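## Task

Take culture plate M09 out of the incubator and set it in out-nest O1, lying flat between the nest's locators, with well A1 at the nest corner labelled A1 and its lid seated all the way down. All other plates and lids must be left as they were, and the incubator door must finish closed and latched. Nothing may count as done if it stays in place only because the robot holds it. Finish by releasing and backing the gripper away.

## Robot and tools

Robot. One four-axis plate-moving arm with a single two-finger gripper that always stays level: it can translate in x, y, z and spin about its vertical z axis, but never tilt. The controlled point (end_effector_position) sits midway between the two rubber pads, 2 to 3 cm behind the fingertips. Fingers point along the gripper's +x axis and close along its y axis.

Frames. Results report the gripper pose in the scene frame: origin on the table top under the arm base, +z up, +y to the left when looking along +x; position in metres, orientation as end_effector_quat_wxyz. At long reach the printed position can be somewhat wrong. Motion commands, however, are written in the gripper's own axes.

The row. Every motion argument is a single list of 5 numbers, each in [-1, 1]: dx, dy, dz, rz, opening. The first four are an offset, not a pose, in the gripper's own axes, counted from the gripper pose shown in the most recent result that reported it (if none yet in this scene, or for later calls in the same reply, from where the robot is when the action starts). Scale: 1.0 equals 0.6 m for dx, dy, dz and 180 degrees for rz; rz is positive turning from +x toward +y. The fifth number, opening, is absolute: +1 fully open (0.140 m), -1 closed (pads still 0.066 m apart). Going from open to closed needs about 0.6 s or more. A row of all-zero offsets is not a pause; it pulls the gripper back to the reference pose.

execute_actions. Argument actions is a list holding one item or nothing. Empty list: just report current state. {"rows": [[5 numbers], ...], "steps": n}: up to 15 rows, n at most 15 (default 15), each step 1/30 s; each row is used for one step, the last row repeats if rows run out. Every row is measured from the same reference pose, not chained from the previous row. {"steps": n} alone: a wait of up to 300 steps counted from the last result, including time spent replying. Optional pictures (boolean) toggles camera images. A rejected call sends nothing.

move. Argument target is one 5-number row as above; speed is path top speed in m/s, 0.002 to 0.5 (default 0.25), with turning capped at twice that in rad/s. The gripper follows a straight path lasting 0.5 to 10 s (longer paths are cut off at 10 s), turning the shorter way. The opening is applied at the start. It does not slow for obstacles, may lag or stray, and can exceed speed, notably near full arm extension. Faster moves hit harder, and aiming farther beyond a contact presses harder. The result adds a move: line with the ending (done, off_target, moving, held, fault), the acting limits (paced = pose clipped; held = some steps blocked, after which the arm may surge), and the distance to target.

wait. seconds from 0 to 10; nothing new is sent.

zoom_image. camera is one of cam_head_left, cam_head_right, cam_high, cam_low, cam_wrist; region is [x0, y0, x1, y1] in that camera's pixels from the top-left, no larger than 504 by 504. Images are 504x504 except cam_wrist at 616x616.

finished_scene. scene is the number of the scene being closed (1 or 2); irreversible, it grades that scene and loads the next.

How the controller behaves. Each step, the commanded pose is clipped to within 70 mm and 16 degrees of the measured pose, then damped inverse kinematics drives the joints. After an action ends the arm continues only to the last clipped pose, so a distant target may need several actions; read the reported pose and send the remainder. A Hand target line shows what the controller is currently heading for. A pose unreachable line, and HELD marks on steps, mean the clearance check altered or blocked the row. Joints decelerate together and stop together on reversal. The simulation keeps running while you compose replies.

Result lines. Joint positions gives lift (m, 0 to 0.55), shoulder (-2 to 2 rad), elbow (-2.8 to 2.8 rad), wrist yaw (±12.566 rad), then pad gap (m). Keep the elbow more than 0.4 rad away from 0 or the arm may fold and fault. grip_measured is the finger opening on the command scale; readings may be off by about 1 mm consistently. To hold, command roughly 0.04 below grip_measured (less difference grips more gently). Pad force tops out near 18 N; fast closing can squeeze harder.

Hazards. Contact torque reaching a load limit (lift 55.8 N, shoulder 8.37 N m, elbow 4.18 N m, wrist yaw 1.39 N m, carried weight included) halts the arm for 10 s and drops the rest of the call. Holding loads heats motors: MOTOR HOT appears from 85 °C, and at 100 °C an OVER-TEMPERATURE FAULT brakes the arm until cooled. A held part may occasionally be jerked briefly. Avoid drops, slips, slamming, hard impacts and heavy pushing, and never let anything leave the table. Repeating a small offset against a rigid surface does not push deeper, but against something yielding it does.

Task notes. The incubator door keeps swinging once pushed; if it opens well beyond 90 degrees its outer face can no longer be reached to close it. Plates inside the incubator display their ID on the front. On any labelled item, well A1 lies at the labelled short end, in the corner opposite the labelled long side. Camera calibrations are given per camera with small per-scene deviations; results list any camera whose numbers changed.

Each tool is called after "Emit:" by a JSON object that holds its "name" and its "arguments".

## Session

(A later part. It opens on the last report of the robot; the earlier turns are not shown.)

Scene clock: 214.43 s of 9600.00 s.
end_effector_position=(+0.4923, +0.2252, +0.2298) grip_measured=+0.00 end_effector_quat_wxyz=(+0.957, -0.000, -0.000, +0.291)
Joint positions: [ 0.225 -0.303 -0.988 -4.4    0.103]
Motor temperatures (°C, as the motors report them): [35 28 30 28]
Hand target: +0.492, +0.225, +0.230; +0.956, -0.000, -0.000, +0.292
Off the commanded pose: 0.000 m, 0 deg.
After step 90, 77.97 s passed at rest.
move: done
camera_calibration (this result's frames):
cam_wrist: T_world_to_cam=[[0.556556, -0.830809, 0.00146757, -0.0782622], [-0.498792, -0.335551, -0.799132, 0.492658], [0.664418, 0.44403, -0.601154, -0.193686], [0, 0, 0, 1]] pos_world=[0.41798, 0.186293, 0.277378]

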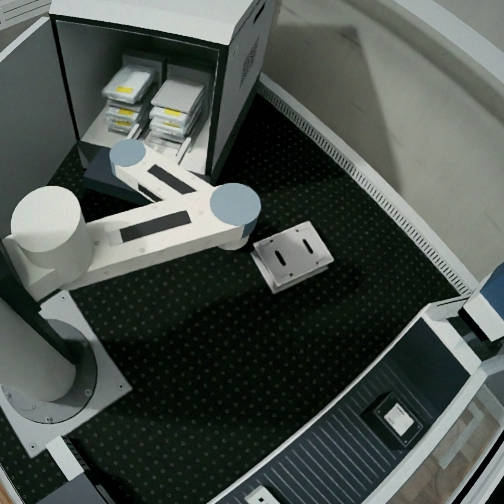

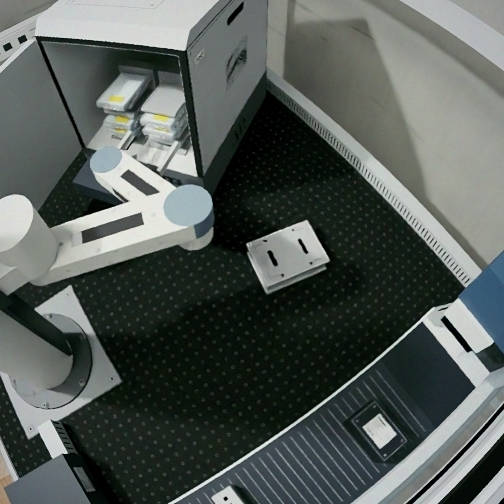

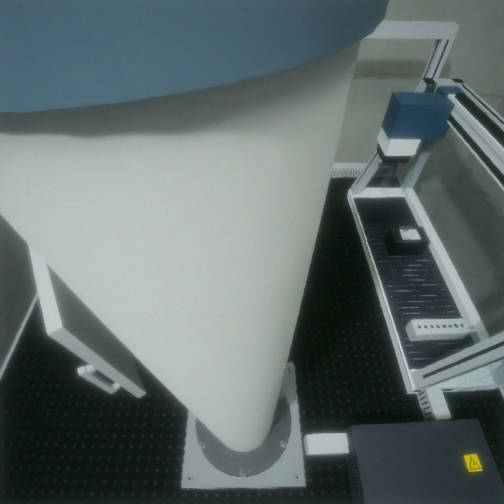

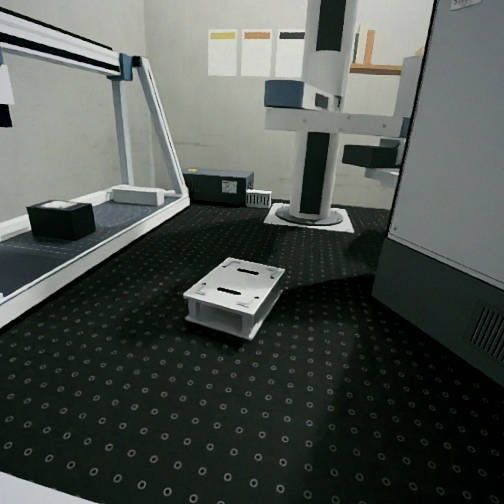

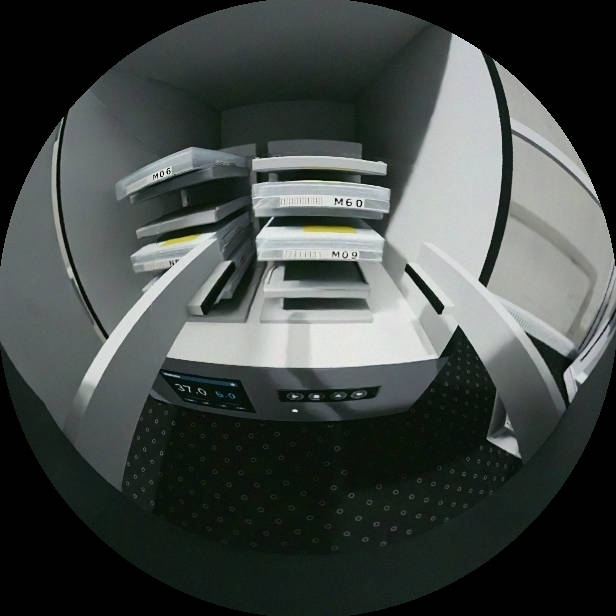

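Emit:
{"name": "move", "arguments": {"target": [0.1657, 0.0, 0.0, 0.0, 0.0], "speed": 0.1}}

Scene clock: 255.50 s of 9600.00 s.
end_effector_position=(+0.5750, +0.2804, +0.2298) grip_measured=+0.00 end_effector_quat_wxyz=(+0.957, -0.000, -0.000, +0.291)
Joint positions: [ 0.225 -0.134 -1.463 -4.095  0.103]
Motor temperatures (°C, as the motors report them): [35 28 30 28]
Hand target: +0.575, +0.281, +0.230; +0.957, -0.000, -0.000, +0.291
Off the commanded pose: 0.000 m, 0 deg.
After step 90, 36.77 s passed at rest.
move: done
camera_calibration (this result's frames):
cam_wrist: T_world_to_cam=[[0.556032, -0.831159, 0.00146757, -0.0779887], [-0.499004, -0.335236, -0.799132, 0.552492], [0.664698, 0.443611, -0.601154, -0.273222], [0, 0, 0, 1]] pos_world=[0.50067, 0.241599, 0.27738]

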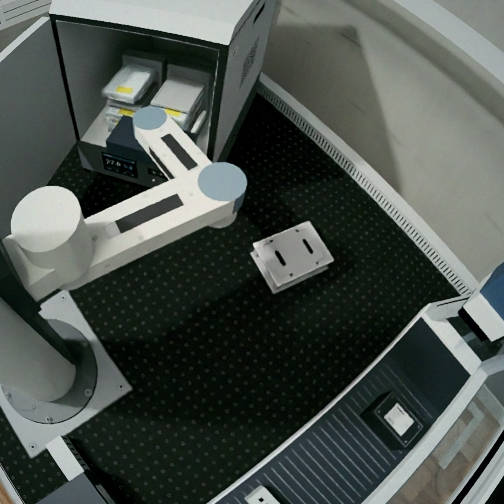

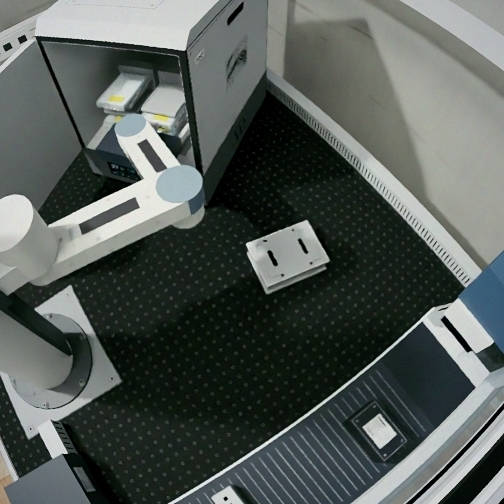

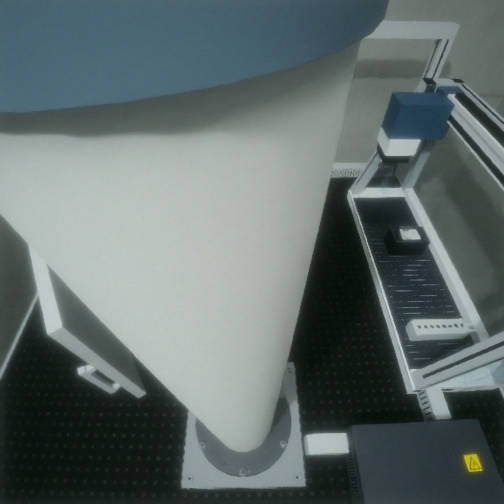

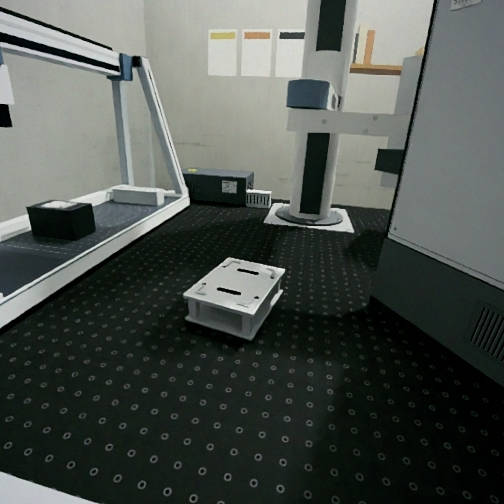

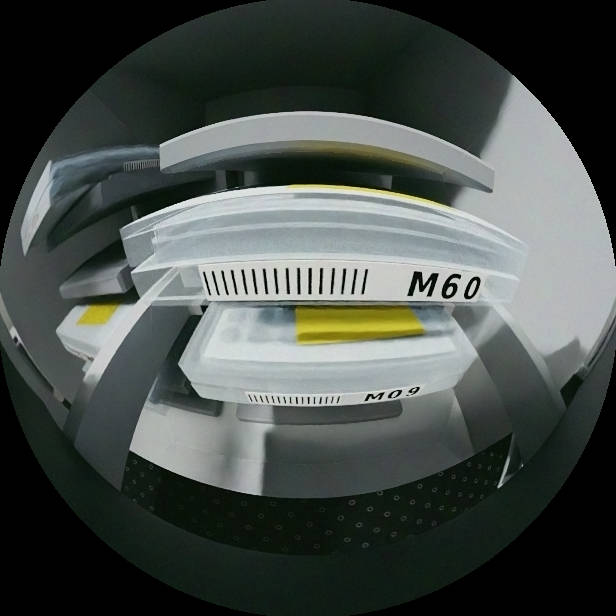

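Emit:
{"name": "zoom_image", "arguments": {"camera": "cam_wrist", "region": [160, 330, 260, 420]}}

Emit:
{"name": "zoom_image", "arguments": {"camera": "cam_wrist", "region": [400, 320, 500, 410]}}

Region (160, 330, 260, 420) of cam_wrist's 616x616 image, scaled by 5.040, with more detail than that image has; it fills the top 454 rows of this view, and the rest is white.

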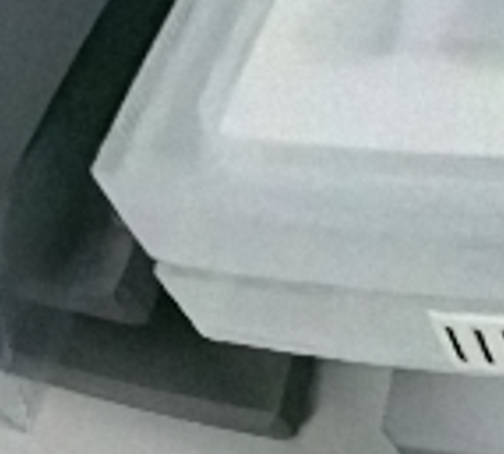

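Region (400, 320, 500, 410) of cam_wrist's 616x616 image, scaled by 5.040, with more detail than that image has; it fills the top 454 rows of this view, and the rest is white.

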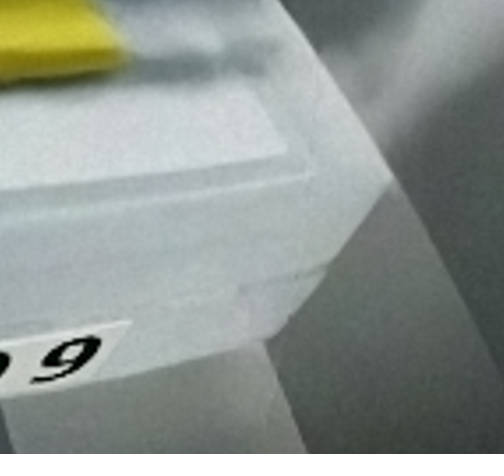

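Emit:
{"name": "execute_actions", "arguments": {"actions": [{"rows": [[0,0,-0.0013,0,-0.05],[0,0,-0.0013,0,-0.09],[0,0,-0.0013,0,-0.13],[0,0,-0.0013,0,-0.17],[0,0,-0.0013,0,-0.21],[0,0,-0.0013,0,-0.25],[0,0,-0.0013,0,-0.29],[0,0,-0.0013,0,-0.32],[0,0,-0.0013,0,-0.35],[0,0,-0.0013,0,-0.38],[0,0,-0.0013,0,-0.40],[0,0,-0.0013,0,-0.42],[0,0,-0.0013,0,-0.44],[0,0,-0.0013,0,-0.45],[0,0,-0.0013,0,-0.46]], "steps": 15}], "pictures": false}}

Scene clock: 273.03 s of 9600.00 s.
end_effector_position=(+0.5750, +0.2804, +0.2289) grip_measured=-0.45 end_effector_quat_wxyz=(+0.957, -0.000, -0.000, +0.291)
Joint positions: [ 0.224 -0.134 -1.463 -4.095  0.086]
Motor temperatures (°C, as the motors report them): [35 28 30 28]
Hand target: +0.575, +0.280, +0.229; +0.957, -0.000, -0.000, +0.291
Off the commanded pose: 0.000 m, 0 deg.
Steps of this call (steps 1 to 90: nothing new was sent; then 14.03 s passed at rest; steps 91 to 105: all 15 steps of this action). Readings (end_effector_position):
91: (+0.5750, +0.2804, +0.2297)
92: (+0.5750, +0.2804, +0.2290)
94: (+0.5750, +0.2804, +0.2289)
98: (+0.5750, +0.2804, +0.2289)
105: the state above

Emit:
{"name": "execute_actions", "arguments": {"actions": [{"rows": [[0,0,0,0,-0.47],[0,0,0,0,-0.478],[0,0,0,0,-0.486],[0,0,0,0,-0.494],[0,0,0,0,-0.502],[0,0,0,0,-0.51],[0,0,0,0,-0.518],[0,0,0,0,-0.526],[0,0,0,0,-0.534],[0,0,0,0,-0.542],[0,0,0,0,-0.55]], "steps": 15}]}}

Scene clock: 276.07 s of 9600.00 s.
end_effector_position=(+0.5750, +0.2804, +0.2289) grip_measured=-0.51 end_effector_quat_wxyz=(+0.957, -0.000, -0.000, +0.291)
Joint positions: [ 0.224 -0.134 -1.463 -4.095  0.084]
Motor temperatures (°C, as the motors report them): [35 28 30 28]
Hand target: +0.575, +0.280, +0.229; +0.957, -0.000, -0.000, +0.291
Off the commanded pose: 0.000 m, 0 deg.
Steps of this call (steps 1 to 76: nothing new was sent; steps 77 to 91: all 15 steps of this action). Readings (end_effector_position):
77: (+0.5750, +0.2804, +0.2289)
78: (+0.5750, +0.2804, +0.2289)
80: (+0.5750, +0.2804, +0.2289)
84: (+0.5750, +0.2804, +0.2289)
91: the state above
camera_calibration (this result's frames):
cam_wrist: T_world_to_cam=[[0.556066, -0.831137, 0.00146757, -0.0780071], [-0.49899, -0.335257, -0.799132, 0.551837], [0.66468, 0.443638, -0.601154, -0.273709], [0, 0, 0, 1]] pos_world=[0.500667, 0.2416, 0.276563]

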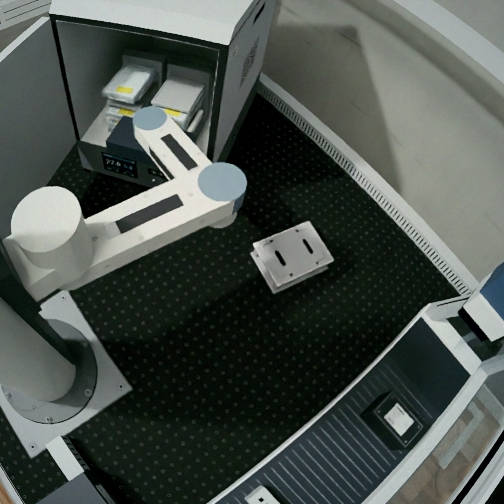

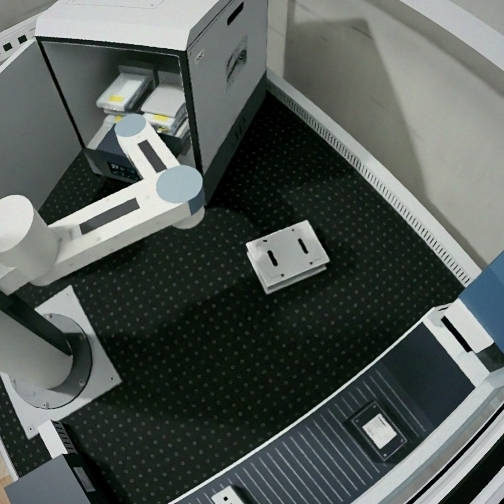

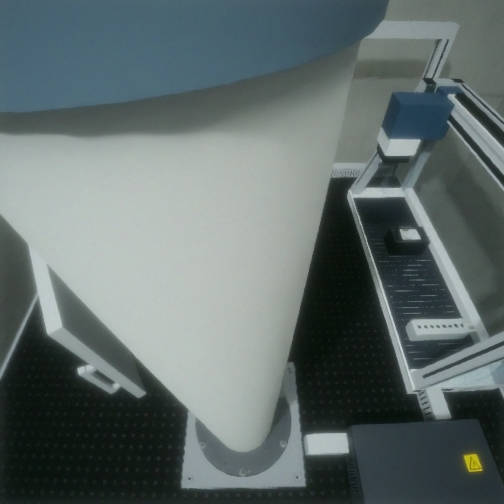

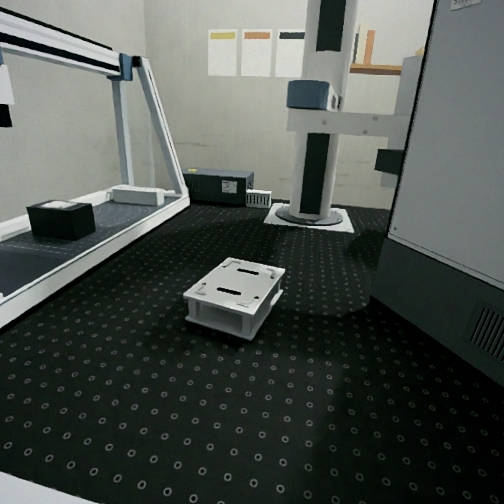

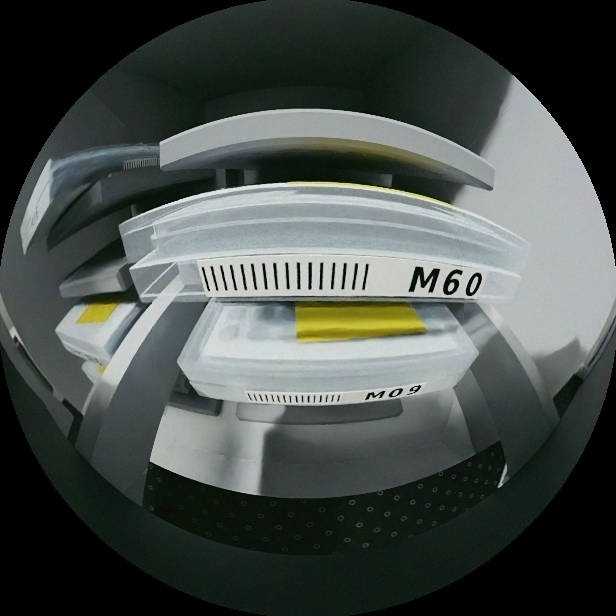

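Emit:
{"name": "execute_actions", "arguments": {"actions": [{"rows": [[0,0,0.0005,0,-0.555],[0,0,0.001,0,-0.56],[0,0,0.0016,0,-0.56],[0,0,0.0022,0,-0.56],[0,0,0.0028,0,-0.56],[0,0,0.0034,0,-0.56],[0,0,0.004,0,-0.56],[0,0,0.0046,0,-0.56],[0,0,0.0052,0,-0.56],[0,0,0.0058,0,-0.56],[0,0,0.006,0,-0.56]], "steps": 15}]}}

Scene clock: 279.80 s of 9600.00 s.
end_effector_position=(+0.5750, +0.2804, +0.2325) grip_measured=-0.51 end_effector_quat_wxyz=(+0.957, -0.000, -0.000, +0.291)
Joint positions: [ 0.228 -0.134 -1.463 -4.095  0.084]
Motor temperatures (°C, as the motors report them): [35 28 30 28]
Hand target: +0.575, +0.280, +0.233; +0.957, -0.000, -0.000, +0.291
Off the commanded pose: 0.000 m, 0 deg.
Steps of this call (steps 1 to 90: nothing new was sent; then 0.23 s passed at rest; steps 91 to 105: all 15 steps of this action). Readings (end_effector_position):
91: (+0.5750, +0.2804, +0.2290)
92: (+0.5750, +0.2804, +0.2293)
94: (+0.5750, +0.2804, +0.2299)
98: (+0.5750, +0.2804, +0.2314)
105: the state above
camera_calibration (this result's frames):
cam_wrist: T_world_to_cam=[[0.556066, -0.831137, 0.00146757, -0.0780123], [-0.49899, -0.335257, -0.799132, 0.554698], [0.66468, 0.443638, -0.601154, -0.271557], [0, 0, 0, 1]] pos_world=[0.500667, 0.2416, 0.280144]

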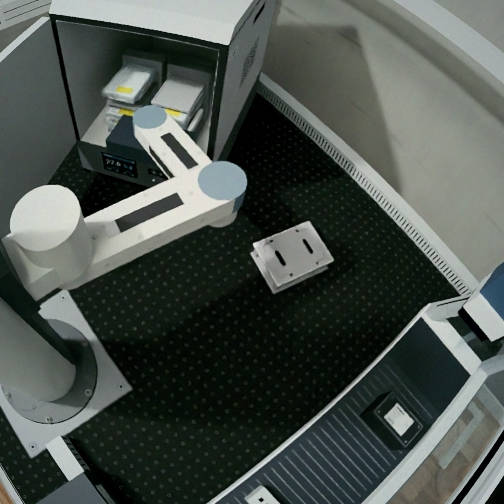

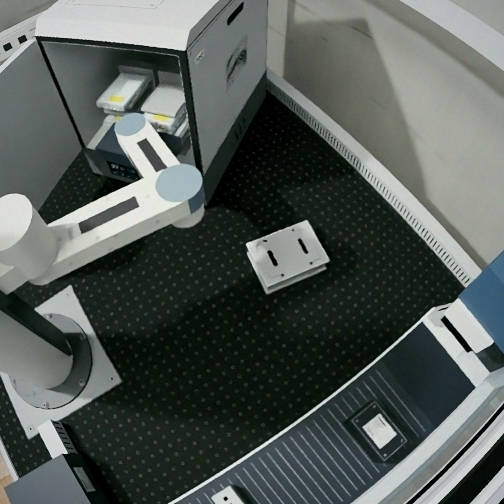

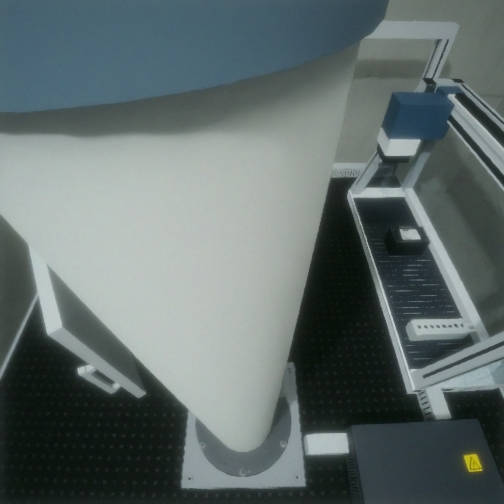

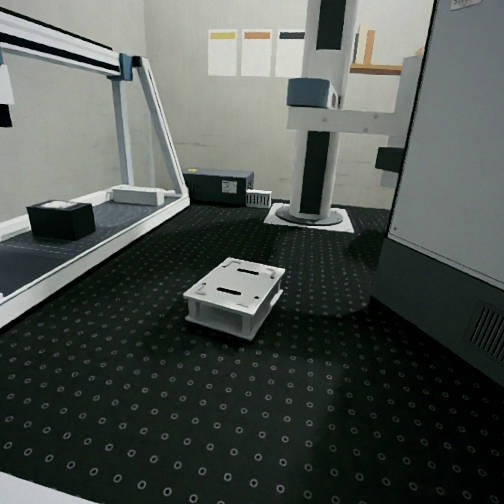

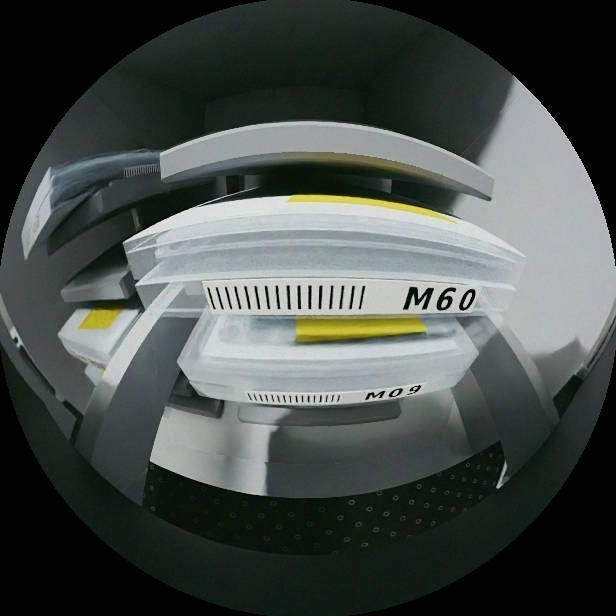

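Emit:
{"name": "move", "arguments": {"target": [-0.298, 0.0, 0.0, 0.0, -0.56], "speed": 0.12}}

Scene clock: 284.80 s of 9600.00 s.
end_effector_position=(+0.4264, +0.1810, +0.2325) grip_measured=-0.51 end_effector_quat_wxyz=(+0.957, -0.000, -0.000, +0.291)
Joint positions: [ 0.228 -0.371 -0.648 -4.673  0.084]
Motor temperatures (°C, as the motors report them): [35 28 30 28]
Hand target: +0.426, +0.181, +0.233; +0.957, -0.000, -0.000, +0.291
Off the commanded pose: 0.000 m, 0 deg.
After step 90, 0.20 s passed at rest.
move: done
camera_calibration (this result's frames):
cam_wrist: T_world_to_cam=[[0.556444, -0.830884, 0.00146757, -0.0782212], [-0.498838, -0.335484, -0.799132, 0.447131], [0.664478, 0.44394, -0.601154, -0.128595], [0, 0, 0, 1]] pos_world=[0.35202, 0.142101, 0.280126]

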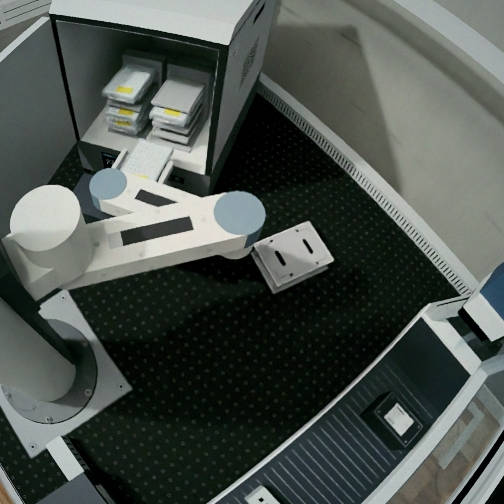

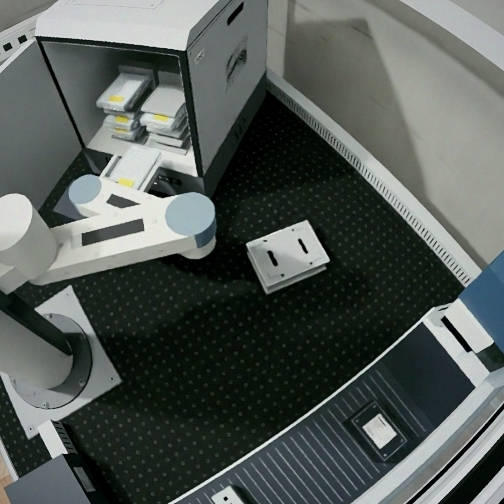

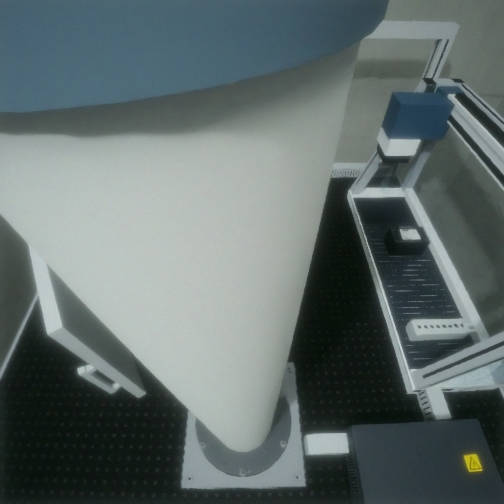

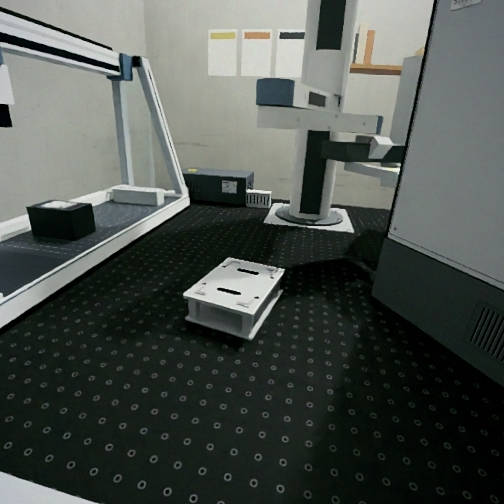

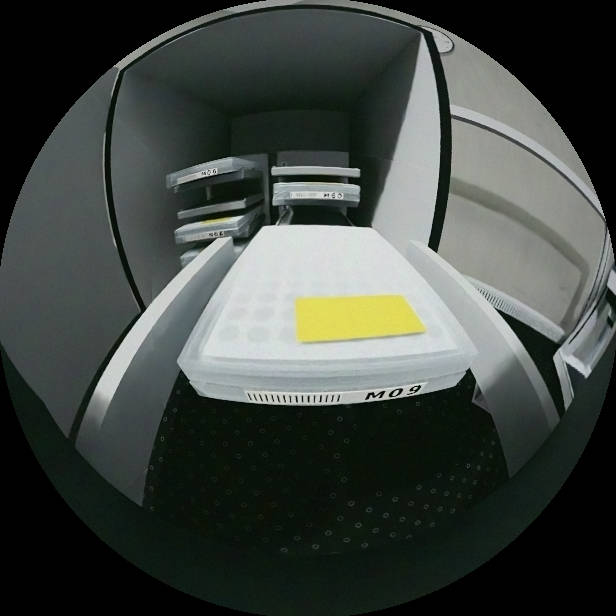

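Emit:
{"name": "move", "arguments": {"target": [-0.0276, -0.5612, -0.1708, -0.2558, -0.56], "speed": 0.25}}

Emit:
{"name": "move", "arguments": {"target": [0.0867, 0.0, -0.03, 0.0, -0.56], "speed": 0.15}}

Scene clock: 318.37 s of 9600.00 s.
end_effector_position=(+0.6001, -0.1082, +0.1300) grip_measured=-0.51 end_effector_quat_wxyz=(+0.994, -0.000, -0.000, -0.106)
Joint positions: [ 0.125 -1.119 -1.216 -4.162  0.084]
Motor temperatures (°C, as the motors report them): [35 28 30 28]
Hand target: +0.600, -0.108, +0.130; +0.994, -0.000, -0.000, -0.106
Off the commanded pose: 0.000 m, 0 deg.
After step 90, 28.60 s passed at rest.
move: done
camera_calibration (this result's frames):
cam_wrist: T_world_to_cam=[[-0.21275, -0.977105, 0.00146757, 0.0308139], [-0.587642, 0.12675, -0.799132, 0.458158], [0.78065, -0.170878, -0.601154, -0.313557], [0, 0, 0, 1]] pos_world=[0.520567, -0.0815432, 0.177587]

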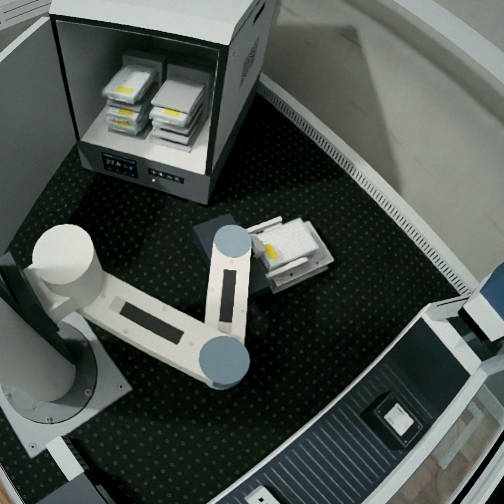

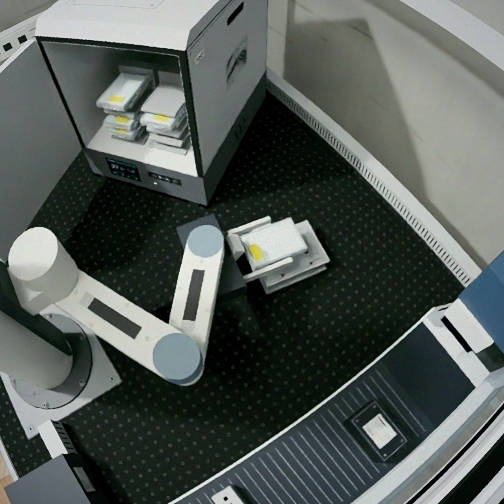

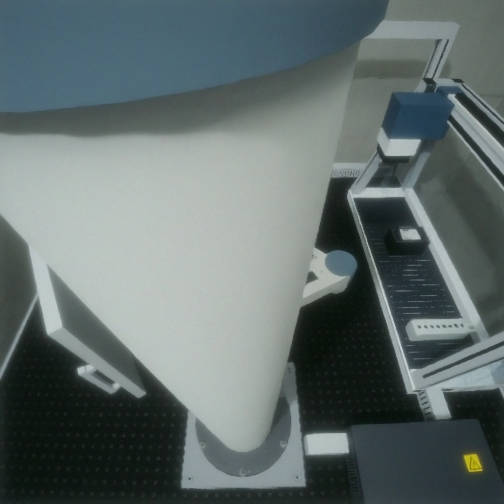

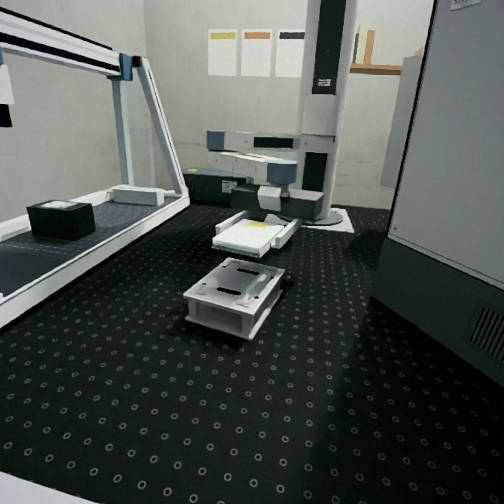

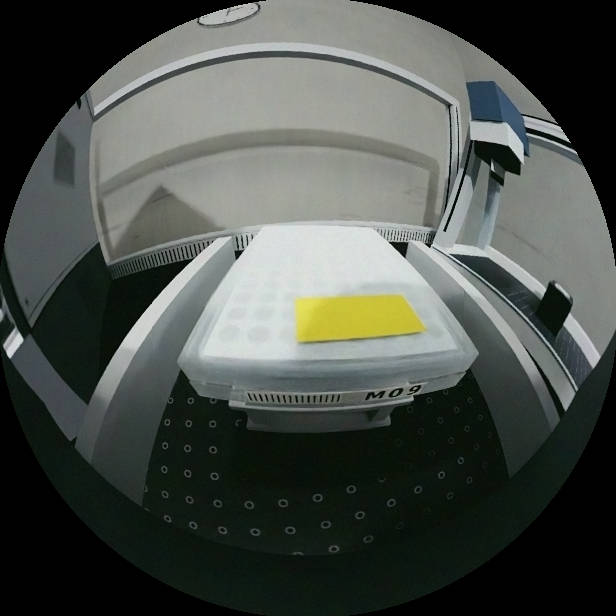

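Scene clock: 319.10 s of 9600.00 s.
end_effector_position=(+0.6510, -0.1193, +0.1119) grip_measured=-0.51 end_effector_quat_wxyz=(+0.994, -0.000, -0.000, -0.107)
Joint positions: [ 0.107 -1.007 -1.474 -4.015  0.084]
Motor temperatures (°C, as the motors report them): [35 28 30 28]
Hand target: +0.651, -0.119, +0.112; +0.994, -0.000, -0.000, -0.106
Off the commanded pose: 0.000 m, 0 deg.
move: done
camera_calibration (this result's frames):
cam_wrist: T_world_to_cam=[[-0.21326, -0.976994, 0.00146757, 0.0310963], [-0.587575, 0.127057, -0.799132, 0.475021], [0.780561, -0.171285, -0.601154, -0.366015], [0, 0, 0, 1]] pos_world=[0.571439, -0.0926665, 0.159528]

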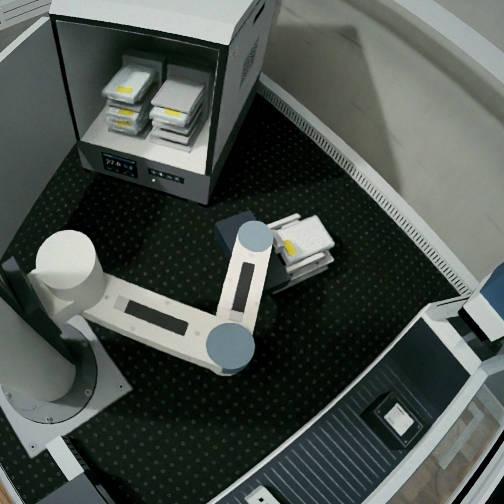

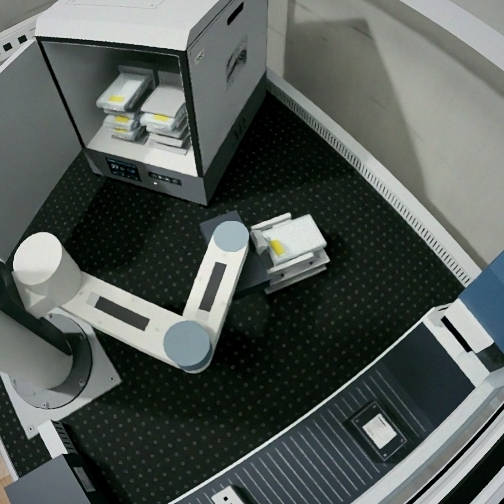

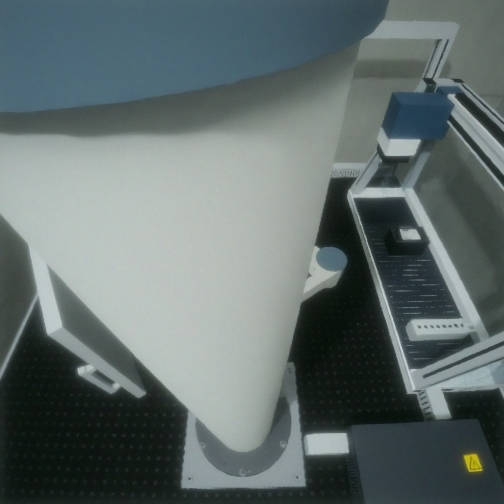

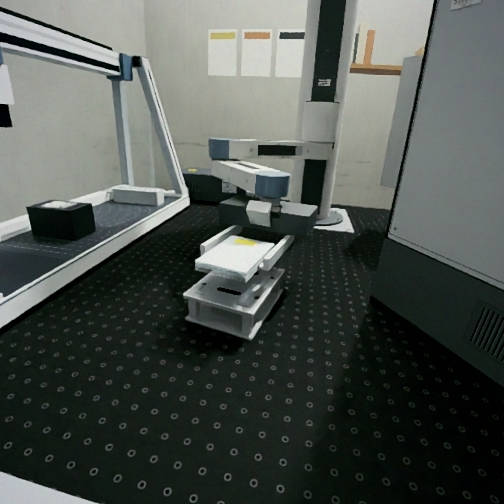

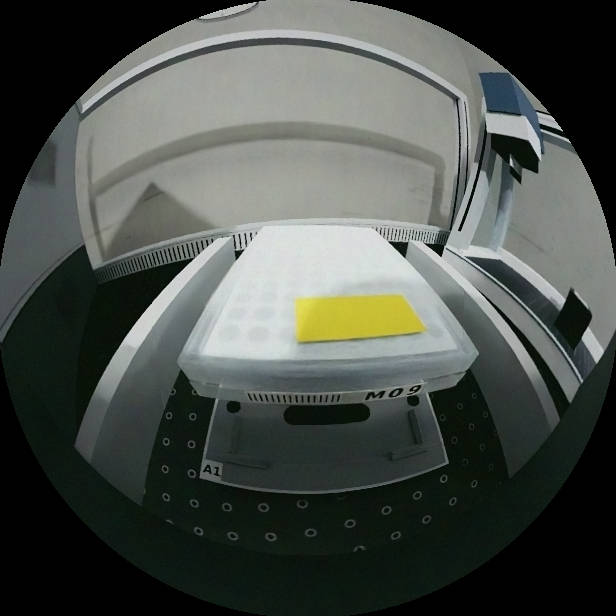

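the A1 mark is near-left, as expected. Let me measure the locators.

Emit:
{"name": "zoom_image", "arguments": {"camera": "cam_wrist", "region": [190, 395, 290, 495]}}

Emit:
{"name": "zoom_image", "arguments": {"camera": "cam_wrist", "region": [365, 385, 465, 485]}}

Region (190, 395, 290, 495) of cam_wrist's 616x616 image, scaled by 5.040, with more detail than that image has.

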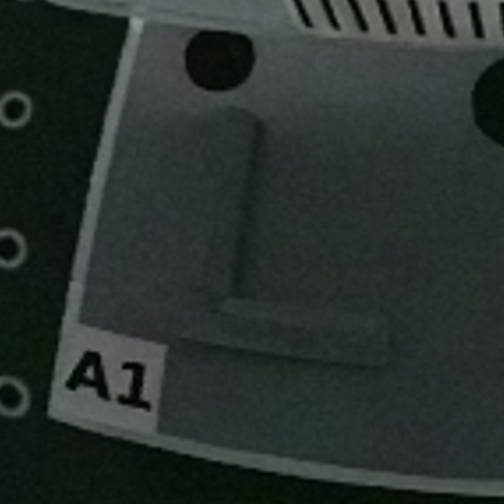

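Region (365, 385, 465, 485) of cam_wrist's 616x616 image, scaled by 5.040, with more detail than that image has.

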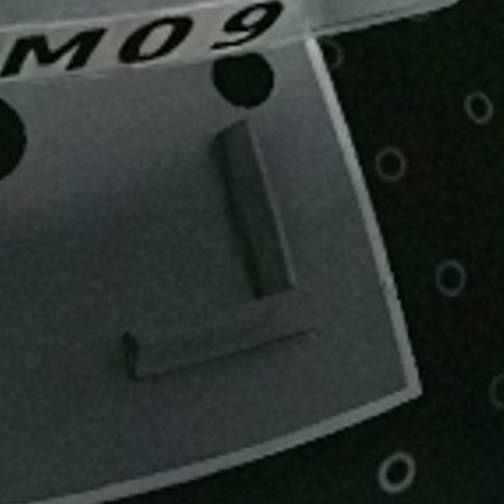

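Emit:
{"name": "move", "arguments": {"target": [-0.0145, -0.0015, -0.045, 0.0025, -0.56], "speed": 0.1}}

Scene clock: 341.53 s of 9600.00 s.
end_effector_position=(+0.6423, -0.1183, +0.0848) grip_measured=-0.51 end_effector_quat_wxyz=(+0.995, -0.000, -0.000, -0.103)
Joint positions: [ 0.08  -1.033 -1.43  -4.026  0.084]
Motor temperatures (°C, as the motors report them): [35 28 30 28]
Hand target: +0.642, -0.118, +0.085; +0.995, -0.000, -0.000, -0.103
Off the commanded pose: 0.000 m, 0 deg.
After step 90, 18.73 s passed at rest.
move: done
camera_calibration (this result's frames):
cam_wrist: T_world_to_cam=[[-0.205243, -0.97871, 0.00146757, 0.0249745], [-0.588597, 0.122235, -0.799132, 0.44827], [0.781939, -0.16488, -0.601154, -0.375481], [0, 0, 0, 1]] pos_world=[0.562579, -0.0922608, 0.132468]

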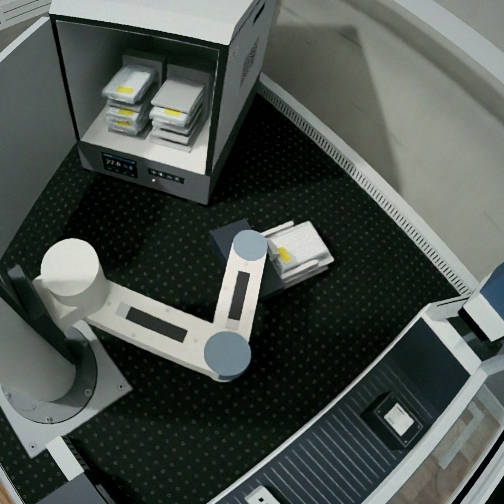

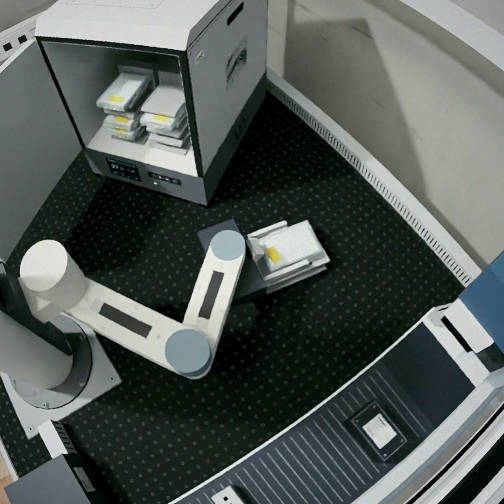

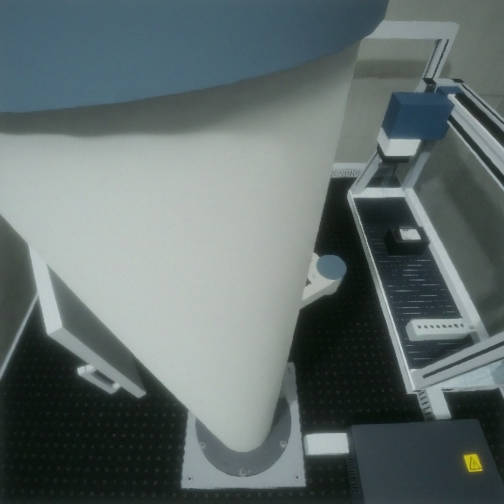

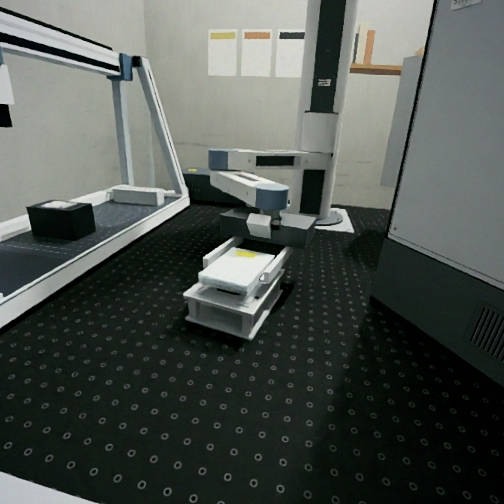

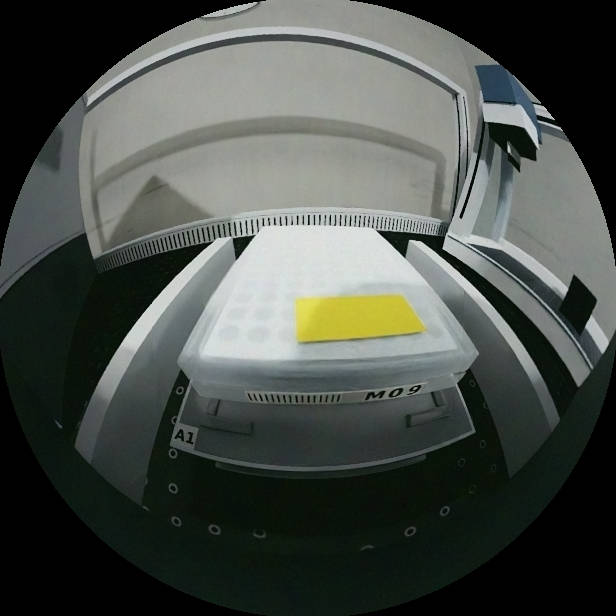

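Emit:
{"name": "zoom_image", "arguments": {"camera": "cam_wrist", "region": [160, 370, 260, 470]}}

Emit:
{"name": "zoom_image", "arguments": {"camera": "cam_wrist", "region": [390, 360, 490, 460]}}

Emit:
{"name": "zoom_image", "arguments": {"camera": "cam_low", "region": [170, 230, 310, 350]}}

Region (160, 370, 260, 470) of cam_wrist's 616x616 image, scaled by 5.040, with more detail than that image has.

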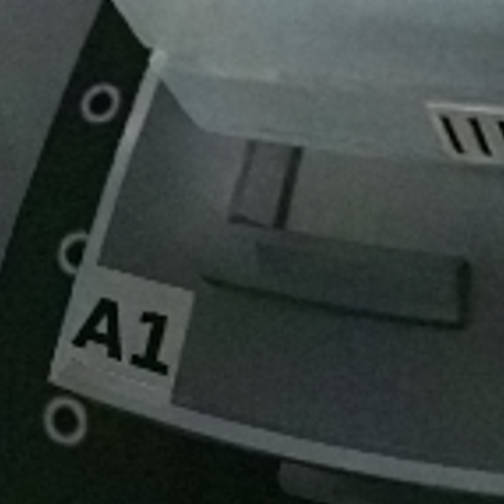

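Region (390, 360, 490, 460) of cam_wrist's 616x616 image, scaled by 5.040, with more detail than that image has.

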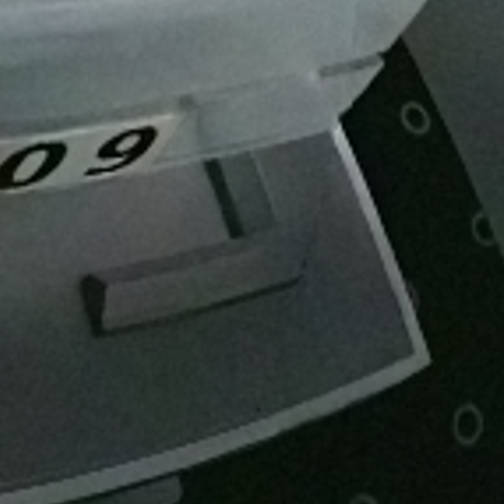

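Region (170, 230, 310, 350) of cam_low's 504x504 image, scaled by 3.600, with more detail than that image has; it fills the top 432 rows of this view, and the rest is white.

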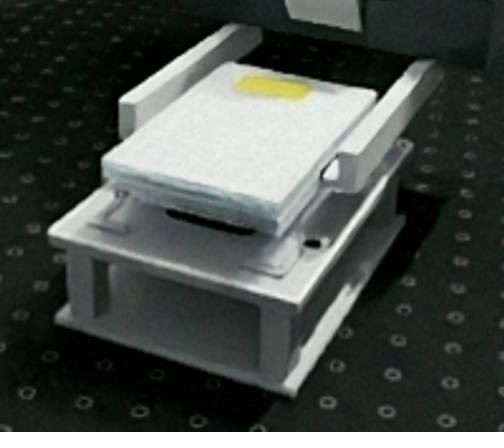

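Emit:
{"name": "move", "arguments": {"target": [0.0, 0.0, -0.0185, 0.0, -0.56], "speed": 0.04}}

Scene clock: 364.00 s of 9600.00 s.
end_effector_position=(+0.6423, -0.1183, +0.0737) grip_measured=-0.51 end_effector_quat_wxyz=(+0.995, -0.000, -0.000, -0.103)
Joint positions: [ 0.069 -1.033 -1.43  -4.026  0.084]
Motor temperatures (°C, as the motors report them): [35 28 30 28]
Hand target: +0.642, -0.118, +0.074; +0.995, -0.000, -0.000, -0.103
Off the commanded pose: 0.000 m, 0 deg.
After step 90, 18.77 s passed at rest.
move: done
camera_calibration (this result's frames):
cam_wrist: T_world_to_cam=[[-0.205248, -0.978709, 0.00146757, 0.0249937], [-0.588597, 0.122238, -0.799132, 0.439351], [0.781938, -0.164884, -0.601154, -0.382189], [0, 0, 0, 1]] pos_world=[0.562579, -0.0922607, 0.121309]

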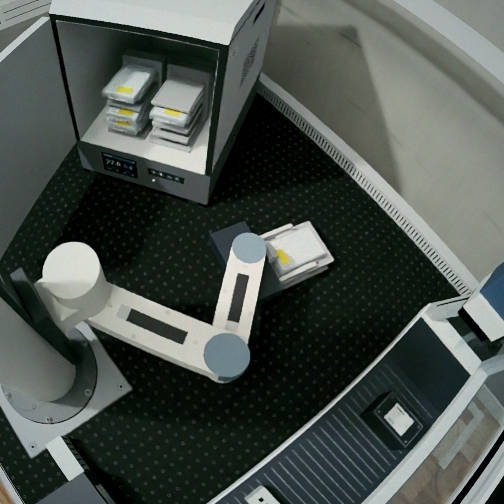

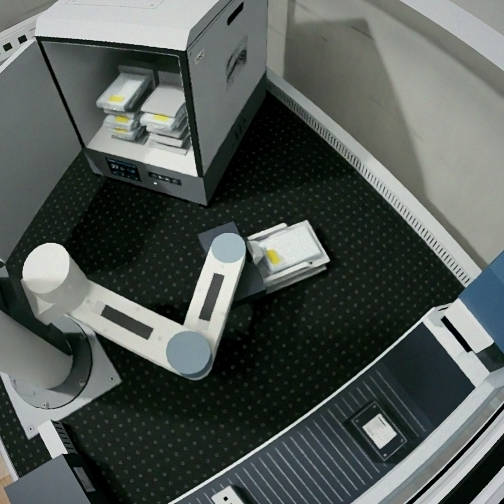

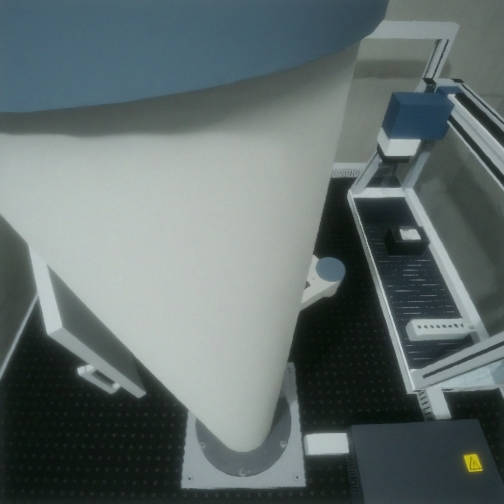

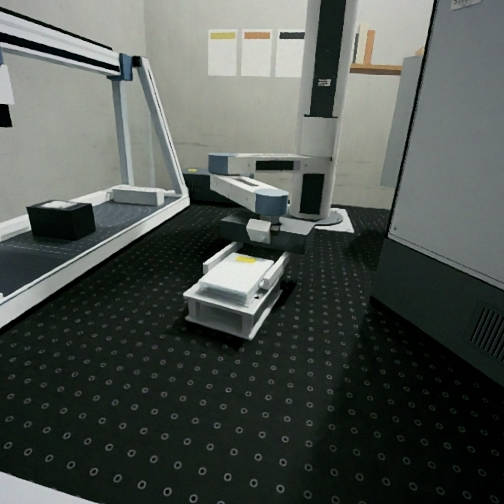

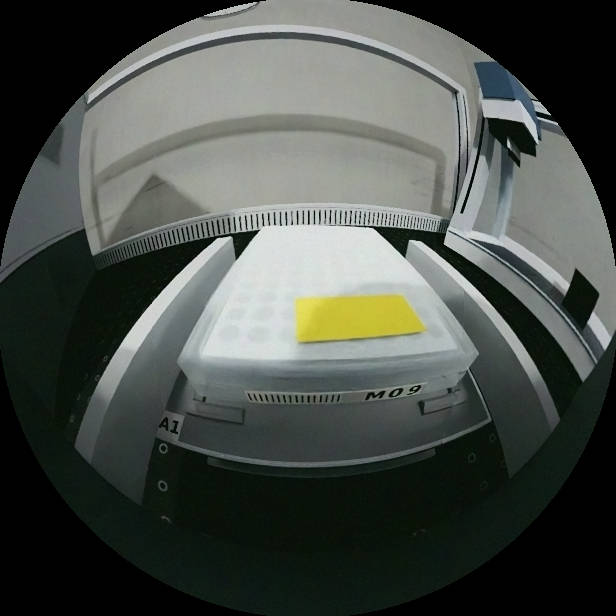

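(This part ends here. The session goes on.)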